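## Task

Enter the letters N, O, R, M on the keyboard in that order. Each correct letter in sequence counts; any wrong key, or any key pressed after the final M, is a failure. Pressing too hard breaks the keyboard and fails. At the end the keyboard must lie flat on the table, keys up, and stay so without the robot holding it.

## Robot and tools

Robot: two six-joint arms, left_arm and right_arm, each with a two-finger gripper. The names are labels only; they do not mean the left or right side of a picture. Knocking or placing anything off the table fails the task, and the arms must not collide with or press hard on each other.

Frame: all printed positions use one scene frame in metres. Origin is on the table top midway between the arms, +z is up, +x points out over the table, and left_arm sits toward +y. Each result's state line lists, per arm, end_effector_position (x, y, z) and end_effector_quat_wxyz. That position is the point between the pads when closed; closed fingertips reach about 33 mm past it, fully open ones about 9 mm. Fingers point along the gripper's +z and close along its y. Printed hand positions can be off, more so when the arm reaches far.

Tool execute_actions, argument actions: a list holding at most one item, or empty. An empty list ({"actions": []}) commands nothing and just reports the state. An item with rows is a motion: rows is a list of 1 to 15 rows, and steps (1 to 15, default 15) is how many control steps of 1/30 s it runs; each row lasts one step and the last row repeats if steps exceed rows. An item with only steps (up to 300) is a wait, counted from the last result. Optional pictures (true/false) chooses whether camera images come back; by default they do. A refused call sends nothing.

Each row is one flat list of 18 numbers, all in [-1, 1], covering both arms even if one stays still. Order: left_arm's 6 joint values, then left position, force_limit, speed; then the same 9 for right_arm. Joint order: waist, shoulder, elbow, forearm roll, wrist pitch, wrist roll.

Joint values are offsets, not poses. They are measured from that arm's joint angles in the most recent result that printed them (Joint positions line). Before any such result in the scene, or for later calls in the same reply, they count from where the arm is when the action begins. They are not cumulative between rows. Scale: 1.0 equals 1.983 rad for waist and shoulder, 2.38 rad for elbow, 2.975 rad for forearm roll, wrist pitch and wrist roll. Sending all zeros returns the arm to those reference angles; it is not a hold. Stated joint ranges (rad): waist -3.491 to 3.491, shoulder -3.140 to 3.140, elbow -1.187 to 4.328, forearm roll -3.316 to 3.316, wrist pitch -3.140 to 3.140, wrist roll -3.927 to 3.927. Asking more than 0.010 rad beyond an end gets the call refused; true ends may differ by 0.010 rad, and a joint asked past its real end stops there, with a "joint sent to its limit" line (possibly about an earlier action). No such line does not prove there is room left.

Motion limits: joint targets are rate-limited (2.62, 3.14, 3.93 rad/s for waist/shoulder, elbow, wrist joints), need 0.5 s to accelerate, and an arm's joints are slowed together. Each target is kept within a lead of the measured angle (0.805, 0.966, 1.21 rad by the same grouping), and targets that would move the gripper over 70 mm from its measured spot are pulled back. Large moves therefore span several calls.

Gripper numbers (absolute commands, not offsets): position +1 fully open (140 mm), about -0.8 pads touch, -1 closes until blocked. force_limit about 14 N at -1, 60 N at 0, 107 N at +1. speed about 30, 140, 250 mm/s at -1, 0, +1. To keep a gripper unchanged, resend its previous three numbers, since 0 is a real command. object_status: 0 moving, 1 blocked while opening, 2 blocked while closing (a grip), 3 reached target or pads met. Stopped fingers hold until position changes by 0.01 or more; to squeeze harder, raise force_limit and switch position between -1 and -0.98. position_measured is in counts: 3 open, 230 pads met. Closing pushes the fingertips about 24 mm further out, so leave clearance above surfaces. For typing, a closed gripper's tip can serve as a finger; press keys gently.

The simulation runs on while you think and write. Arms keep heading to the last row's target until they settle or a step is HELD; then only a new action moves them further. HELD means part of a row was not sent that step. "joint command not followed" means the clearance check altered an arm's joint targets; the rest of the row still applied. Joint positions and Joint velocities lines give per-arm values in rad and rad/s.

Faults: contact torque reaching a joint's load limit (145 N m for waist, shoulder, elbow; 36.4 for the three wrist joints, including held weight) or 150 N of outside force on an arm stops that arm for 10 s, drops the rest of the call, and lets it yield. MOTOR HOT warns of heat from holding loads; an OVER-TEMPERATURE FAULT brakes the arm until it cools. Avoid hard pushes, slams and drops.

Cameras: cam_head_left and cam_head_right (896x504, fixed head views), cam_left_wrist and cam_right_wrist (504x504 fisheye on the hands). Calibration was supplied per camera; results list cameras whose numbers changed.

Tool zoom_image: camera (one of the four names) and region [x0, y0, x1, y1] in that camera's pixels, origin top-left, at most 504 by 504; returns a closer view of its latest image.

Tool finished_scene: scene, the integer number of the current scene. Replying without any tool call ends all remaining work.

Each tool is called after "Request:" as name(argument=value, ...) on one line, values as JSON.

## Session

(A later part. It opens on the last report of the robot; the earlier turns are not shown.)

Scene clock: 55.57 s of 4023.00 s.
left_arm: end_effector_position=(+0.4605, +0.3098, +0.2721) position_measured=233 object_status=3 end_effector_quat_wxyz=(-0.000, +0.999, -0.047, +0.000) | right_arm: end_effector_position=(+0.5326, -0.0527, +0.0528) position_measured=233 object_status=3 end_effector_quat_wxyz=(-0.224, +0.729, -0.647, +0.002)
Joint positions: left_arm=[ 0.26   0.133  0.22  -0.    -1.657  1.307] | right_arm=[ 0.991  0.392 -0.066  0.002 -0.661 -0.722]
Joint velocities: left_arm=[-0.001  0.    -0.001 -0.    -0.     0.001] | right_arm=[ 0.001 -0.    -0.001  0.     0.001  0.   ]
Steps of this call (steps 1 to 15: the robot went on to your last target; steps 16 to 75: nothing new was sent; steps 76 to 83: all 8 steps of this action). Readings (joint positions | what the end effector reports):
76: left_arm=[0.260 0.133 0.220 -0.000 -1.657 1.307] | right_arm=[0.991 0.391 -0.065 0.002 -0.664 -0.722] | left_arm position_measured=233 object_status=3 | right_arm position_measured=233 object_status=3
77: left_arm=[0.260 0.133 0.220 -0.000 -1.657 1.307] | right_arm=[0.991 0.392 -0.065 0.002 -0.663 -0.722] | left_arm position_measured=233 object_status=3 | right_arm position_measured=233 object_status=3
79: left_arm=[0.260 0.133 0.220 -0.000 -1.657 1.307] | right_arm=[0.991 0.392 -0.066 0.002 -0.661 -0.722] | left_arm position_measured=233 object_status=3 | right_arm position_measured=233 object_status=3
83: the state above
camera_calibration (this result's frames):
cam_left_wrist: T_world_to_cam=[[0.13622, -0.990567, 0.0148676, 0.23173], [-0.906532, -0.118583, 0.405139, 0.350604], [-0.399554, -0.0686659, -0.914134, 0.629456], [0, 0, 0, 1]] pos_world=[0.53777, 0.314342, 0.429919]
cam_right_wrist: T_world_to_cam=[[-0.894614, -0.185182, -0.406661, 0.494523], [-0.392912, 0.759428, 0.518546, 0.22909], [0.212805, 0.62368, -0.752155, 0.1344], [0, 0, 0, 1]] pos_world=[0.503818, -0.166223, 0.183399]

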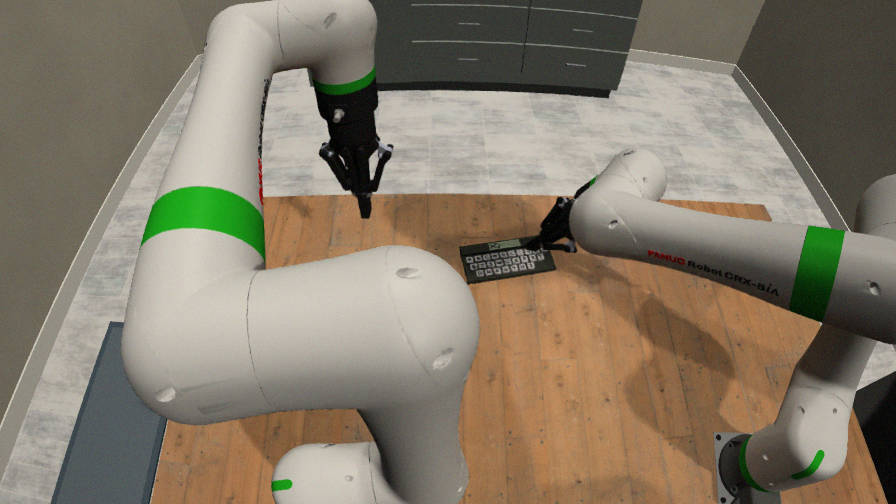

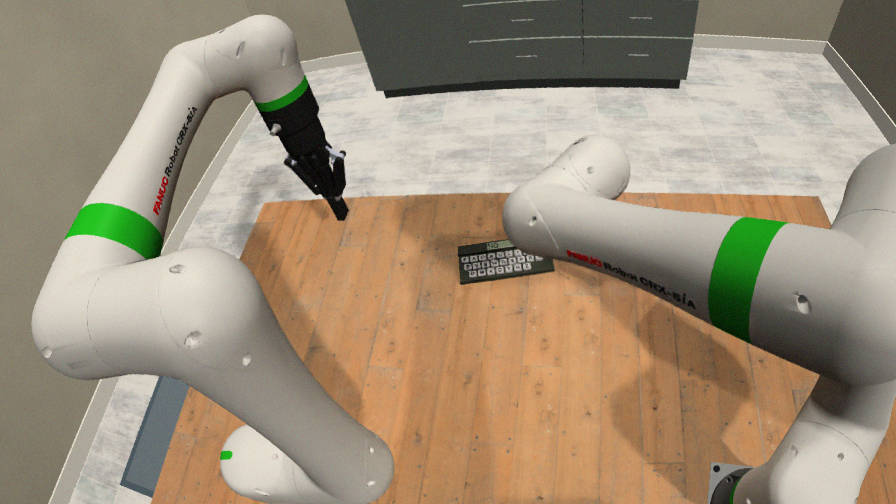

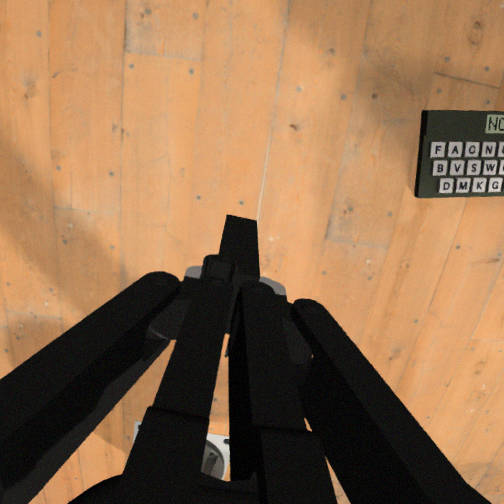

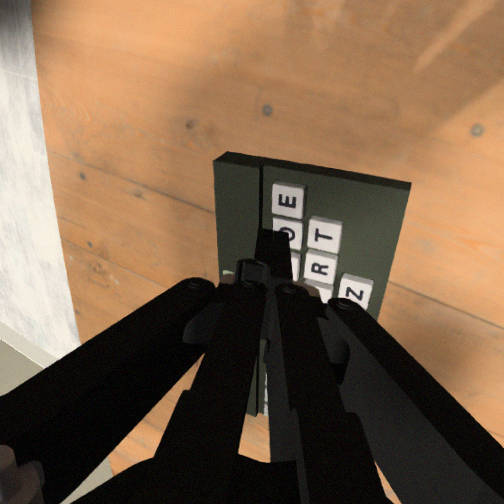

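Request:
execute_actions(actions=[{"rows":[[0,0,0,0,0,0,-1,0,0,0,-0.0037,0.0032,0,-0.0051,0,-1,0,0]],"steps":7}], pictures=false)

Request:
execute_actions(actions=[{"rows":[[0,0,0,0,0,0,-1,0,0,0.018,-0.0118,-0.0137,0,0.0031,0,-1,0,0]],"steps":10}])

Scene clock: 59.27 s of 4023.00 s.
left_arm: end_effector_position=(+0.4605, +0.3098, +0.2721) position_measured=233 object_status=3 end_effector_quat_wxyz=(-0.000, +0.999, -0.047, +0.000) | right_arm: end_effector_position=(+0.5325, -0.0528, +0.0594) position_measured=233 object_status=3 end_effector_quat_wxyz=(-0.223, +0.729, -0.647, +0.002)
Joint positions: left_arm=[ 0.26   0.133  0.22  -0.    -1.657  1.307] | right_arm=[ 0.991  0.385 -0.059  0.002 -0.676 -0.722]
Joint velocities: left_arm=[-0.002 -0.001 -0.001 -0.    -0.001 -0.001] | right_arm=[-0.    -0.004  0.005 -0.    -0.009 -0.   ]
Steps of this call (steps 1 to 15: the robot went on to your last target; steps 16 to 90: nothing new was sent; then 0.47 s passed at rest; steps 91 to 97: all 7 steps of this action). Readings (joint positions | what the end effector reports):
91: left_arm=[0.260 0.133 0.220 -0.000 -1.657 1.307] | right_arm=[0.991 0.392 -0.066 0.002 -0.661 -0.722] | left_arm position_measured=233 object_status=3 | right_arm position_measured=233 object_status=3
92: left_arm=[0.260 0.133 0.220 -0.000 -1.657 1.307] | right_arm=[0.991 0.391 -0.065 0.002 -0.664 -0.722] | left_arm position_measured=233 object_status=3 | right_arm position_measured=233 object_status=3
94: left_arm=[0.260 0.133 0.220 -0.000 -1.657 1.307] | right_arm=[0.991 0.386 -0.060 0.002 -0.673 -0.722] | left_arm position_measured=233 object_status=3 | right_arm position_measured=233 object_status=3
97: the state above

Scene clock: 59.60 s of 4023.00 s.
left_arm: end_effector_position=(+0.4605, +0.3098, +0.2721) position_measured=233 object_status=3 end_effector_quat_wxyz=(-0.000, +0.999, -0.047, +0.000) | right_arm: end_effector_position=(+0.5101, -0.0412, +0.0593) position_measured=233 object_status=3 end_effector_quat_wxyz=(-0.223, +0.740, -0.634, -0.002)
Joint positions: left_arm=[ 0.26   0.133  0.22  -0.    -1.657  1.307] | right_arm=[ 1.026  0.362 -0.092  0.002 -0.667 -0.722]
Joint velocities: left_arm=[ 0.001 -0.    -0.    -0.    -0.001 -0.002] | right_arm=[ 0.002 -0.002 -0.003 -0.     0.001  0.   ]
Steps of this call (steps 1 to 10: all 10 steps of this action). Readings (joint positions | what the end effector reports):
1: left_arm=[0.260 0.133 0.220 -0.000 -1.657 1.307] | right_arm=[0.991 0.385 -0.059 0.002 -0.676 -0.722] | left_arm position_measured=233 object_status=3 | right_arm position_measured=233 object_status=3
2: left_arm=[0.260 0.133 0.220 -0.000 -1.657 1.307] | right_arm=[0.994 0.383 -0.061 0.002 -0.676 -0.722] | left_arm position_measured=233 object_status=3 | right_arm position_measured=233 object_status=3
4: left_arm=[0.260 0.133 0.220 -0.000 -1.657 1.307] | right_arm=[1.013 0.371 -0.079 0.002 -0.670 -0.722] | left_arm position_measured=233 object_status=3 | right_arm position_measured=233 object_status=3
8: left_arm=[0.260 0.133 0.220 -0.000 -1.657 1.307] | right_arm=[1.026 0.362 -0.091 0.002 -0.667 -0.722] | left_arm position_measured=233 object_status=3 | right_arm position_measured=233 object_status=3
10: the state above
camera_calibration (this result's frames):
cam_left_wrist: T_world_to_cam=[[0.13622, -0.990567, 0.0148677, 0.23173], [-0.906532, -0.118583, 0.405139, 0.350604], [-0.399555, -0.0686661, -0.914134, 0.629456], [0, 0, 0, 1]] pos_world=[0.53777, 0.314342, 0.429918]
cam_right_wrist: T_world_to_cam=[[-0.887714, -0.216608, -0.406257, 0.474295], [-0.419179, 0.745191, 0.518631, 0.221001], [0.190399, 0.630691, -0.752314, 0.148628], [0, 0, 0, 1]] pos_world=[0.485379, -0.155691, 0.189882]

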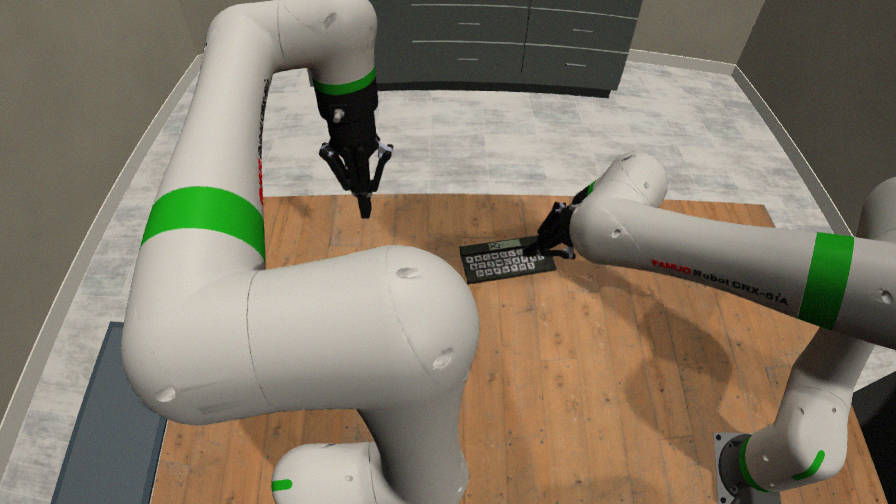

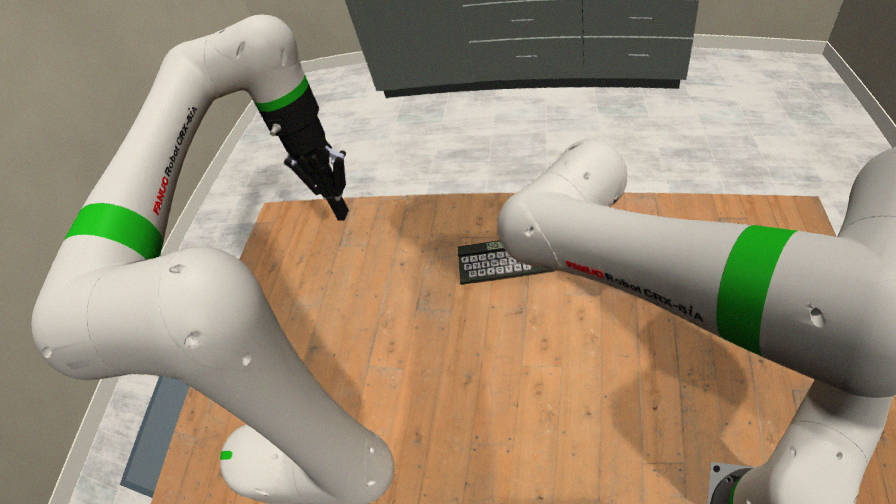

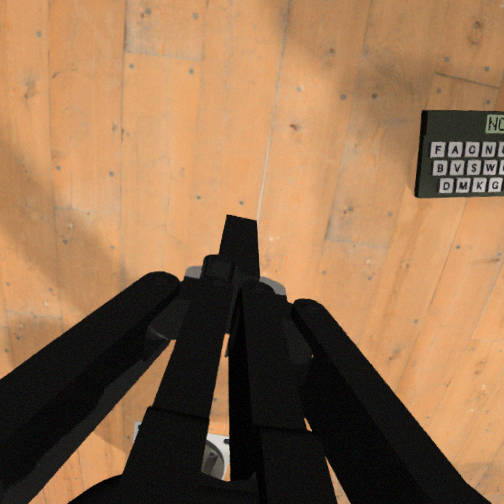

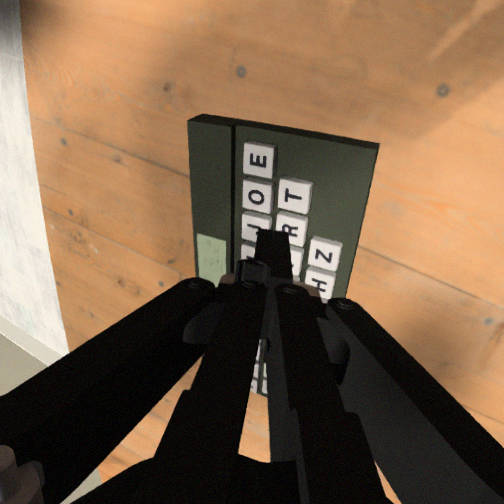

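Request:
execute_actions(actions=[{"rows":[[0,0,0,0,0,0,-1,0,0,0,0.0036,-0.003,0,0.0048,0,-1,0,0]],"steps":8}])

Request:
zoom_image(camera="cam_head_left", region=[480,225,560,285])

Scene clock: 62.50 s of 4023.00 s.
left_arm: end_effector_position=(+0.4605, +0.3098, +0.2721) position_measured=233 object_status=3 end_effector_quat_wxyz=(-0.000, +0.999, -0.047, +0.000) | right_arm: end_effector_position=(+0.5100, -0.0411, +0.0530) position_measured=233 object_status=3 end_effector_quat_wxyz=(-0.224, +0.740, -0.634, -0.002)
Joint positions: left_arm=[ 0.26   0.133  0.22  -0.    -1.657  1.307] | right_arm=[ 1.026  0.369 -0.099  0.002 -0.652 -0.722]
Joint velocities: left_arm=[ 0.001  0.    -0.001 -0.     0.     0.001] | right_arm=[ 0.001  0.003 -0.002  0.001  0.004  0.   ]
Steps of this call (steps 1 to 15: the robot went on to your last target; steps 16 to 79: nothing new was sent; steps 80 to 87: all 8 steps of this action). Readings (joint positions | what the end effector reports):
80: left_arm=[0.260 0.133 0.220 -0.000 -1.657 1.307] | right_arm=[1.026 0.362 -0.092 0.002 -0.666 -0.722] | left_arm position_measured=233 object_status=3 | right_arm position_measured=233 object_status=3
81: left_arm=[0.260 0.133 0.220 -0.000 -1.657 1.307] | right_arm=[1.026 0.363 -0.093 0.002 -0.662 -0.722] | left_arm position_measured=233 object_status=3 | right_arm position_measured=233 object_status=3
83: left_arm=[0.260 0.133 0.220 -0.000 -1.657 1.307] | right_arm=[1.026 0.368 -0.097 0.002 -0.655 -0.722] | left_arm position_measured=233 object_status=3 | right_arm position_measured=233 object_status=3
87: the state above
camera_calibration (this result's frames):
cam_left_wrist: T_world_to_cam=[[0.13622, -0.990567, 0.0148677, 0.23173], [-0.906532, -0.118583, 0.405139, 0.350604], [-0.399554, -0.068666, -0.914134, 0.629456], [0, 0, 0, 1]] pos_world=[0.53777, 0.314342, 0.429919]
cam_right_wrist: T_world_to_cam=[[-0.887621, -0.216787, -0.406364, 0.471623], [-0.41942, 0.745019, 0.518685, 0.224248], [0.190305, 0.630833, -0.752219, 0.143821], [0, 0, 0, 1]] pos_world=[0.485307, -0.155554, 0.183521]

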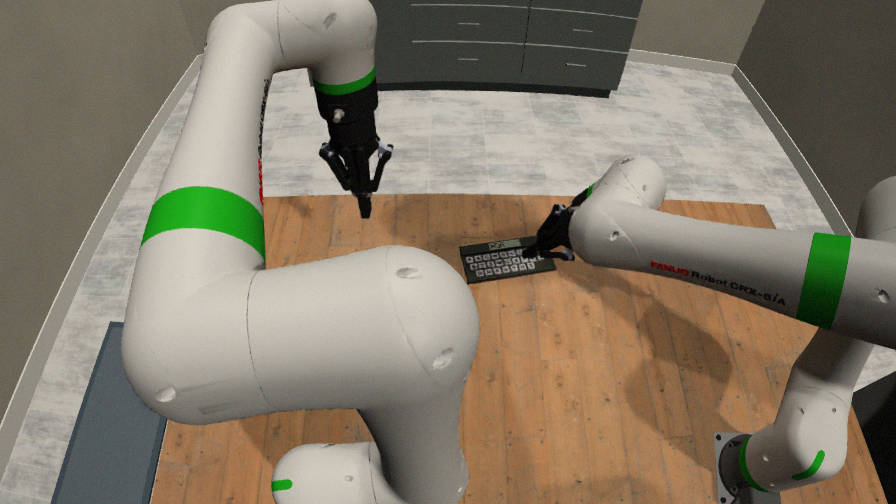

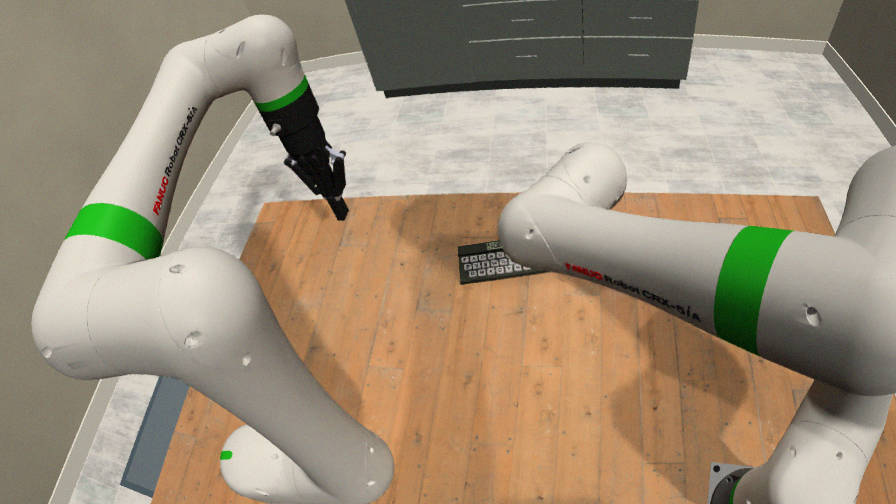

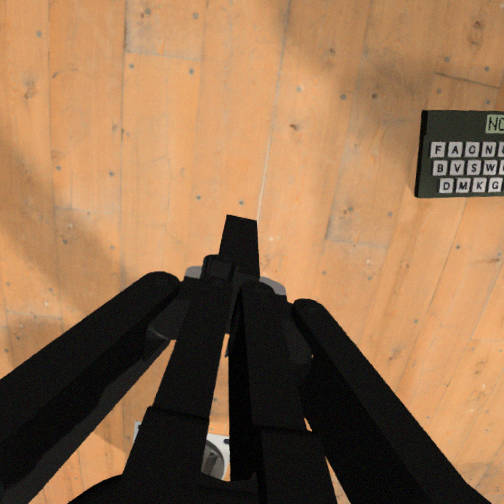

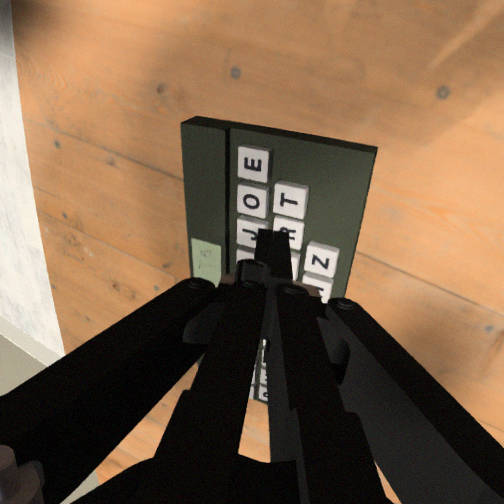

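Region (480, 225, 560, 285) of cam_head_left's 896x504 image, scaled by 6.300, with more detail than that image has; it fills the top 378 rows of this view, and the rest is white.

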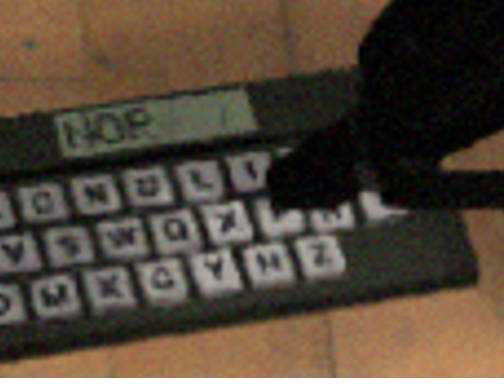

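Request:
execute_actions(actions=[{"rows":[[0,0,0,0,0,0,-1,0,0,0,-0.0044,0.0037,0,-0.0059,0,-1,0,0],[0,0,0,0,0,0,-1,0,0,0,-0.0044,0.0037,0,-0.0059,0,-1,0,0],[0,0,0,0,0,0,-1,0,0,0,-0.0044,0.0037,0,-0.0059,0,-1,0,0],[0,0,0,0,0,0,-1,0,0,0,-0.0044,0.0037,0,-0.0059,0,-1,0,0],[0,0,0,0,0,0,-1,0,0,0,-0.0044,0.0037,0,-0.0059,0,-1,0,0],[0,0,0,0,0,0,-1,0,0,0.0673,0.0455,0.0623,0,-0.0192,-0.04,-1,0,0]]}], pictures=false)

Request:
execute_actions(actions=[{"steps":7}])

Scene clock: 67.40 s of 4023.00 s.
left_arm: end_effector_position=(+0.4605, +0.3098, +0.2721) position_measured=233 object_status=3 end_effector_quat_wxyz=(-0.000, +0.999, -0.047, +0.000) | right_arm: end_effector_position=(+0.4737, +0.0570, +0.0609) position_measured=233 object_status=3 end_effector_quat_wxyz=(-0.222, +0.744, -0.629, -0.028)
Joint positions: left_arm=[ 0.26   0.133  0.22  -0.    -1.657  1.307] | right_arm=[ 1.15   0.452  0.039  0.002 -0.707 -0.832]
Joint velocities: left_arm=[-0.001 -0.    -0.     0.     0.001 -0.001] | right_arm=[ 0.246  0.182  0.254 -0.    -0.072 -0.214]
Steps of this call (steps 1 to 15: the robot went on to your last target; steps 16 to 90: nothing new was sent; then 1.40 s passed at rest; steps 91 to 105: all 15 steps of this action). Readings (joint positions | what the end effector reports):
91: left_arm=[0.260 0.133 0.220 -0.000 -1.657 1.307] | right_arm=[1.026 0.369 -0.099 0.002 -0.652 -0.722] | left_arm position_measured=233 object_status=3 | right_arm position_measured=233 object_status=3
92: left_arm=[0.260 0.133 0.220 -0.000 -1.657 1.307] | right_arm=[1.026 0.368 -0.098 0.002 -0.655 -0.722] | left_arm position_measured=233 object_status=3 | right_arm position_measured=233 object_status=3
94: left_arm=[0.260 0.133 0.220 -0.000 -1.657 1.307] | right_arm=[1.026 0.362 -0.092 0.002 -0.666 -0.722] | left_arm position_measured=233 object_status=3 | right_arm position_measured=233 object_status=3
98: left_arm=[0.260 0.133 0.220 -0.000 -1.657 1.307] | right_arm=[1.038 0.369 -0.076 0.002 -0.674 -0.734] | left_arm position_measured=233 object_status=3 | right_arm position_measured=233 object_status=3
105: the state above

Scene clock: 67.63 s of 4023.00 s.
left_arm: end_effector_position=(+0.4605, +0.3098, +0.2721) position_measured=233 object_status=3 end_effector_quat_wxyz=(-0.000, +0.999, -0.047, +0.000) | right_arm: end_effector_position=(+0.4701, +0.0647, +0.0609) position_measured=233 object_status=3 end_effector_quat_wxyz=(-0.222, +0.745, -0.629, -0.030)
Joint positions: left_arm=[ 0.26   0.133  0.22  -0.    -1.657  1.307] | right_arm=[ 1.16   0.459  0.05   0.002 -0.71  -0.841]
Joint velocities: left_arm=[-0.002  0.     0.001  0.    -0.001  0.   ] | right_arm=[ 0.002  0.002  0.001  0.001  0.    -0.001]
Steps of this call (steps 1 to 7: the robot went on to your last target). Readings (joint positions | what the end effector reports):
1: left_arm=[0.260 0.133 0.220 -0.000 -1.657 1.307] | right_arm=[1.156 0.456 0.046 0.002 -0.708 -0.837] | left_arm position_measured=233 object_status=3 | right_arm position_measured=233 object_status=3
2: left_arm=[0.260 0.133 0.220 -0.000 -1.657 1.307] | right_arm=[1.159 0.458 0.048 0.002 -0.709 -0.839] | left_arm position_measured=233 object_status=3 | right_arm position_measured=233 object_status=3
4: left_arm=[0.260 0.133 0.220 -0.000 -1.657 1.307] | right_arm=[1.159 0.459 0.049 0.002 -0.709 -0.840] | left_arm position_measured=233 object_status=3 | right_arm position_measured=233 object_status=3
7: the state above
camera_calibration (this result's frames):
cam_left_wrist: T_world_to_cam=[[0.13622, -0.990567, 0.0148677, 0.23173], [-0.906532, -0.118583, 0.405139, 0.350604], [-0.399554, -0.0686661, -0.914134, 0.629456], [0, 0, 0, 1]] pos_world=[0.53777, 0.314342, 0.429919]
cam_right_wrist: T_world_to_cam=[[-0.897955, -0.227856, -0.376508, 0.46613], [-0.41632, 0.71716, 0.558891, 0.122544], [0.142669, 0.658607, -0.738838, 0.110441], [0, 0, 0, 1]] pos_world=[0.453825, -0.0544106, 0.188611]

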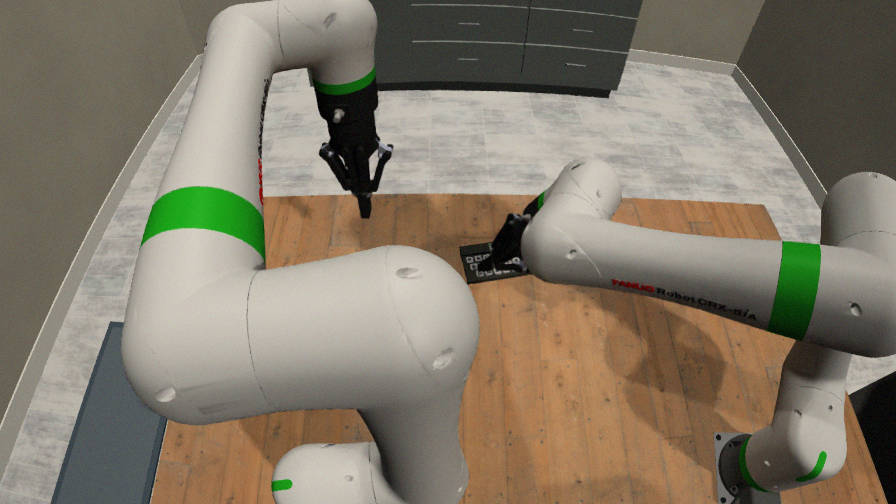

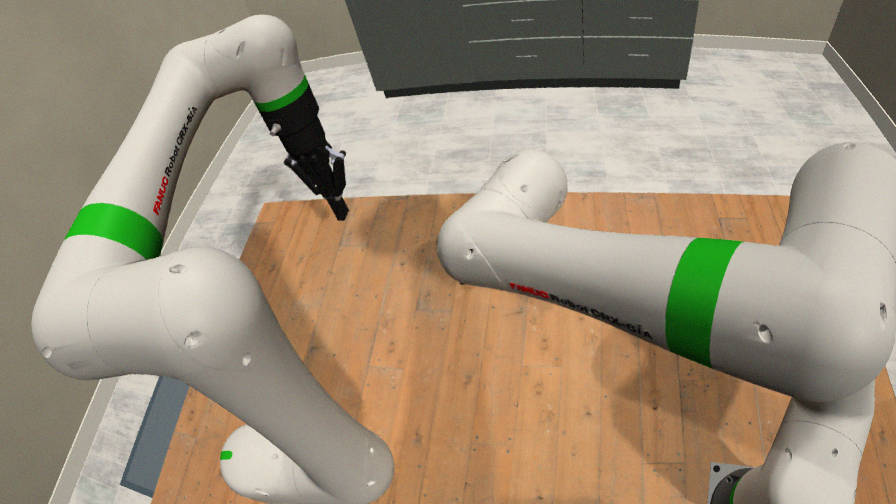

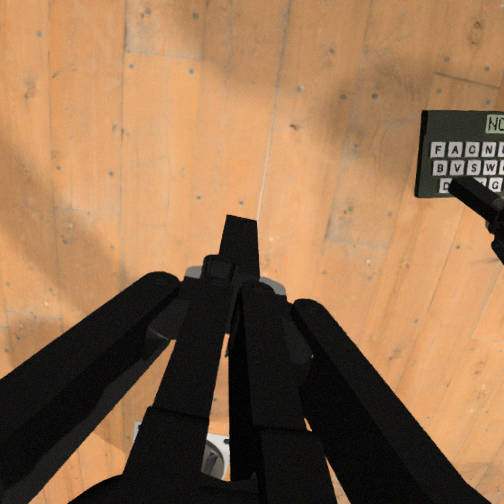

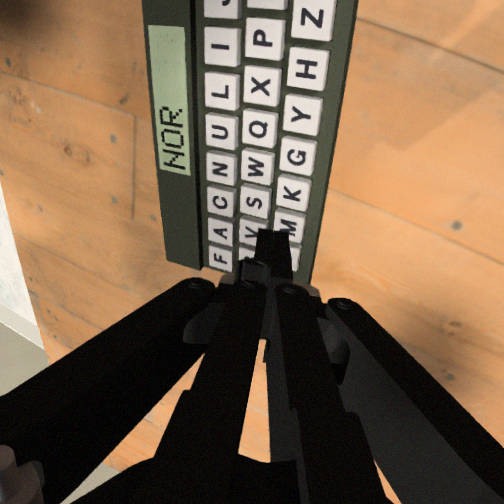

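Request:
execute_actions(actions=[{"rows":[[0,0,0,0,0,0,-1,0,0,0,0.0039,-0.0036,0,0.0055,0,-1,0,0]],"steps":8}])

Scene clock: 69.40 s of 4023.00 s.
left_arm: end_effector_position=(+0.4605, +0.3098, +0.2721) position_measured=233 object_status=3 end_effector_quat_wxyz=(-0.000, +0.999, -0.047, +0.000) | right_arm: end_effector_position=(+0.4700, +0.0648, +0.0532) position_measured=233 object_status=3 end_effector_quat_wxyz=(-0.222, +0.745, -0.629, -0.030)
Joint positions: left_arm=[ 0.26   0.133  0.22  -0.    -1.657  1.307] | right_arm=[ 1.16   0.467  0.041  0.002 -0.693 -0.841]
Joint velocities: left_arm=[ 0.     0.001  0.001 -0.     0.001 -0.001] | right_arm=[-0.     0.002 -0.003  0.     0.005 -0.   ]
Steps of this call (steps 1 to 30: the robot went on to your last target; steps 31 to 45: nothing new was sent; steps 46 to 53: all 8 steps of this action). Readings (joint positions | what the end effector reports):
46: left_arm=[0.260 0.133 0.220 -0.000 -1.657 1.307] | right_arm=[1.160 0.459 0.050 0.002 -0.710 -0.841] | left_arm position_measured=233 object_status=3 | right_arm position_measured=233 object_status=3
47: left_arm=[0.260 0.133 0.220 -0.000 -1.657 1.307] | right_arm=[1.160 0.461 0.049 0.002 -0.707 -0.841] | left_arm position_measured=233 object_status=3 | right_arm position_measured=233 object_status=3
49: left_arm=[0.260 0.133 0.220 -0.000 -1.657 1.307] | right_arm=[1.160 0.465 0.043 0.002 -0.697 -0.841] | left_arm position_measured=233 object_status=3 | right_arm position_measured=233 object_status=3
53: the state above
camera_calibration (this result's frames):
cam_left_wrist: T_world_to_cam=[[0.13622, -0.990567, 0.0148676, 0.23173], [-0.906532, -0.118583, 0.405139, 0.350604], [-0.399555, -0.068666, -0.914134, 0.629456], [0, 0, 0, 1]] pos_world=[0.53777, 0.314342, 0.429918]
cam_right_wrist: T_world_to_cam=[[-0.897915, -0.22796, -0.376542, 0.463184], [-0.416437, 0.71705, 0.558945, 0.126772], [0.142582, 0.658691, -0.738781, 0.104741], [0, 0, 0, 1]] pos_world=[0.453758, -0.0543066, 0.180931]

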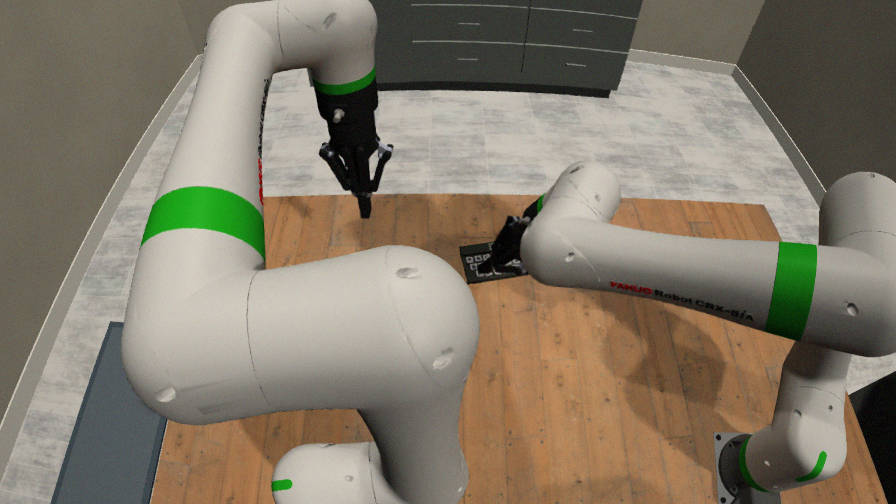

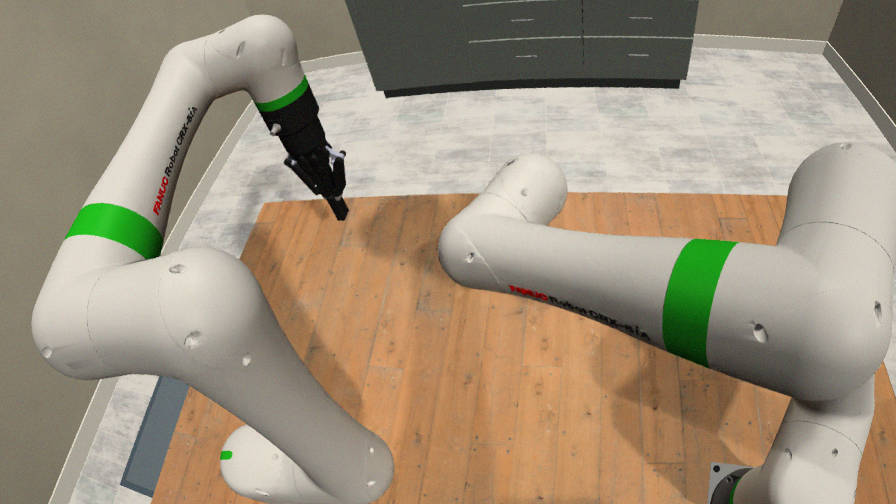

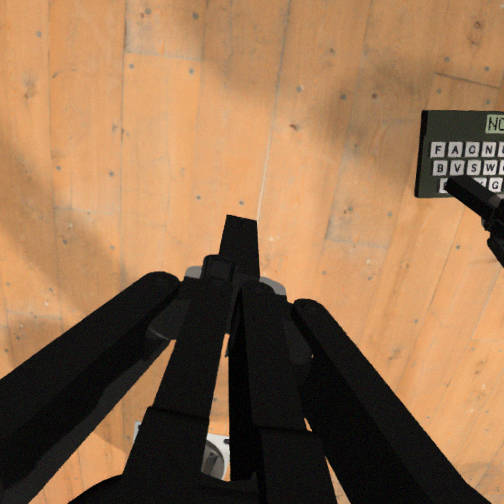

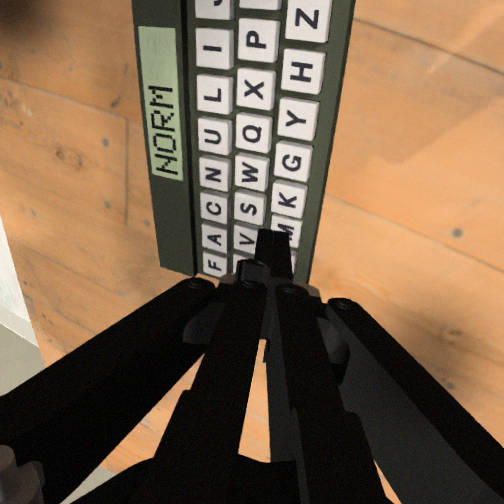

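Request:
execute_actions(actions=[{"rows":[[0,0,0,0,0,0,-1,0,0,0,-0.02,0.02,0,-0.03,0,-1,0,0]],"steps":12}], pictures=false)

Request:
finished_scene(scene=2)

Scene clock: 72.00 s of 4023.00 s.
left_arm: end_effector_position=(+0.4605, +0.3098, +0.2721) position_measured=233 object_status=3 end_effector_quat_wxyz=(-0.000, +0.999, -0.047, +0.000) | right_arm: end_effector_position=(+0.4694, +0.0635, +0.0945) position_measured=233 object_status=3 end_effector_quat_wxyz=(-0.221, +0.745, -0.629, -0.030)
Joint positions: left_arm=[ 0.26   0.133  0.22  -0.    -1.657  1.307] | right_arm=[ 1.16   0.427  0.089  0.002 -0.783 -0.841]
Joint velocities: left_arm=[-0.001 -0.002  0.001  0.     0.001  0.   ] | right_arm=[ 0.001 -0.002  0.002 -0.    -0.002  0.   ]
Steps of this call (steps 1 to 15: the robot went on to your last target; steps 16 to 66: nothing new was sent; steps 67 to 78: all 12 steps of this action). Readings (joint positions | what the end effector reports):
67: left_arm=[0.260 0.133 0.220 -0.000 -1.657 1.307] | right_arm=[1.160 0.467 0.041 0.002 -0.693 -0.841] | left_arm position_measured=233 object_status=3 | right_arm position_measured=233 object_status=3
68: left_arm=[0.260 0.133 0.220 -0.000 -1.657 1.307] | right_arm=[1.160 0.465 0.043 0.002 -0.698 -0.841] | left_arm position_measured=233 object_status=3 | right_arm position_measured=233 object_status=3
70: left_arm=[0.260 0.133 0.220 -0.000 -1.657 1.307] | right_arm=[1.160 0.450 0.062 0.002 -0.733 -0.841] | left_arm position_measured=233 object_status=3 | right_arm position_measured=233 object_status=3
74: left_arm=[0.260 0.133 0.220 -0.000 -1.657 1.307] | right_arm=[1.160 0.427 0.088 0.002 -0.781 -0.841] | left_arm position_measured=233 object_status=3 | right_arm position_measured=233 object_status=3
78: the state above

The scene is finished: the task was done.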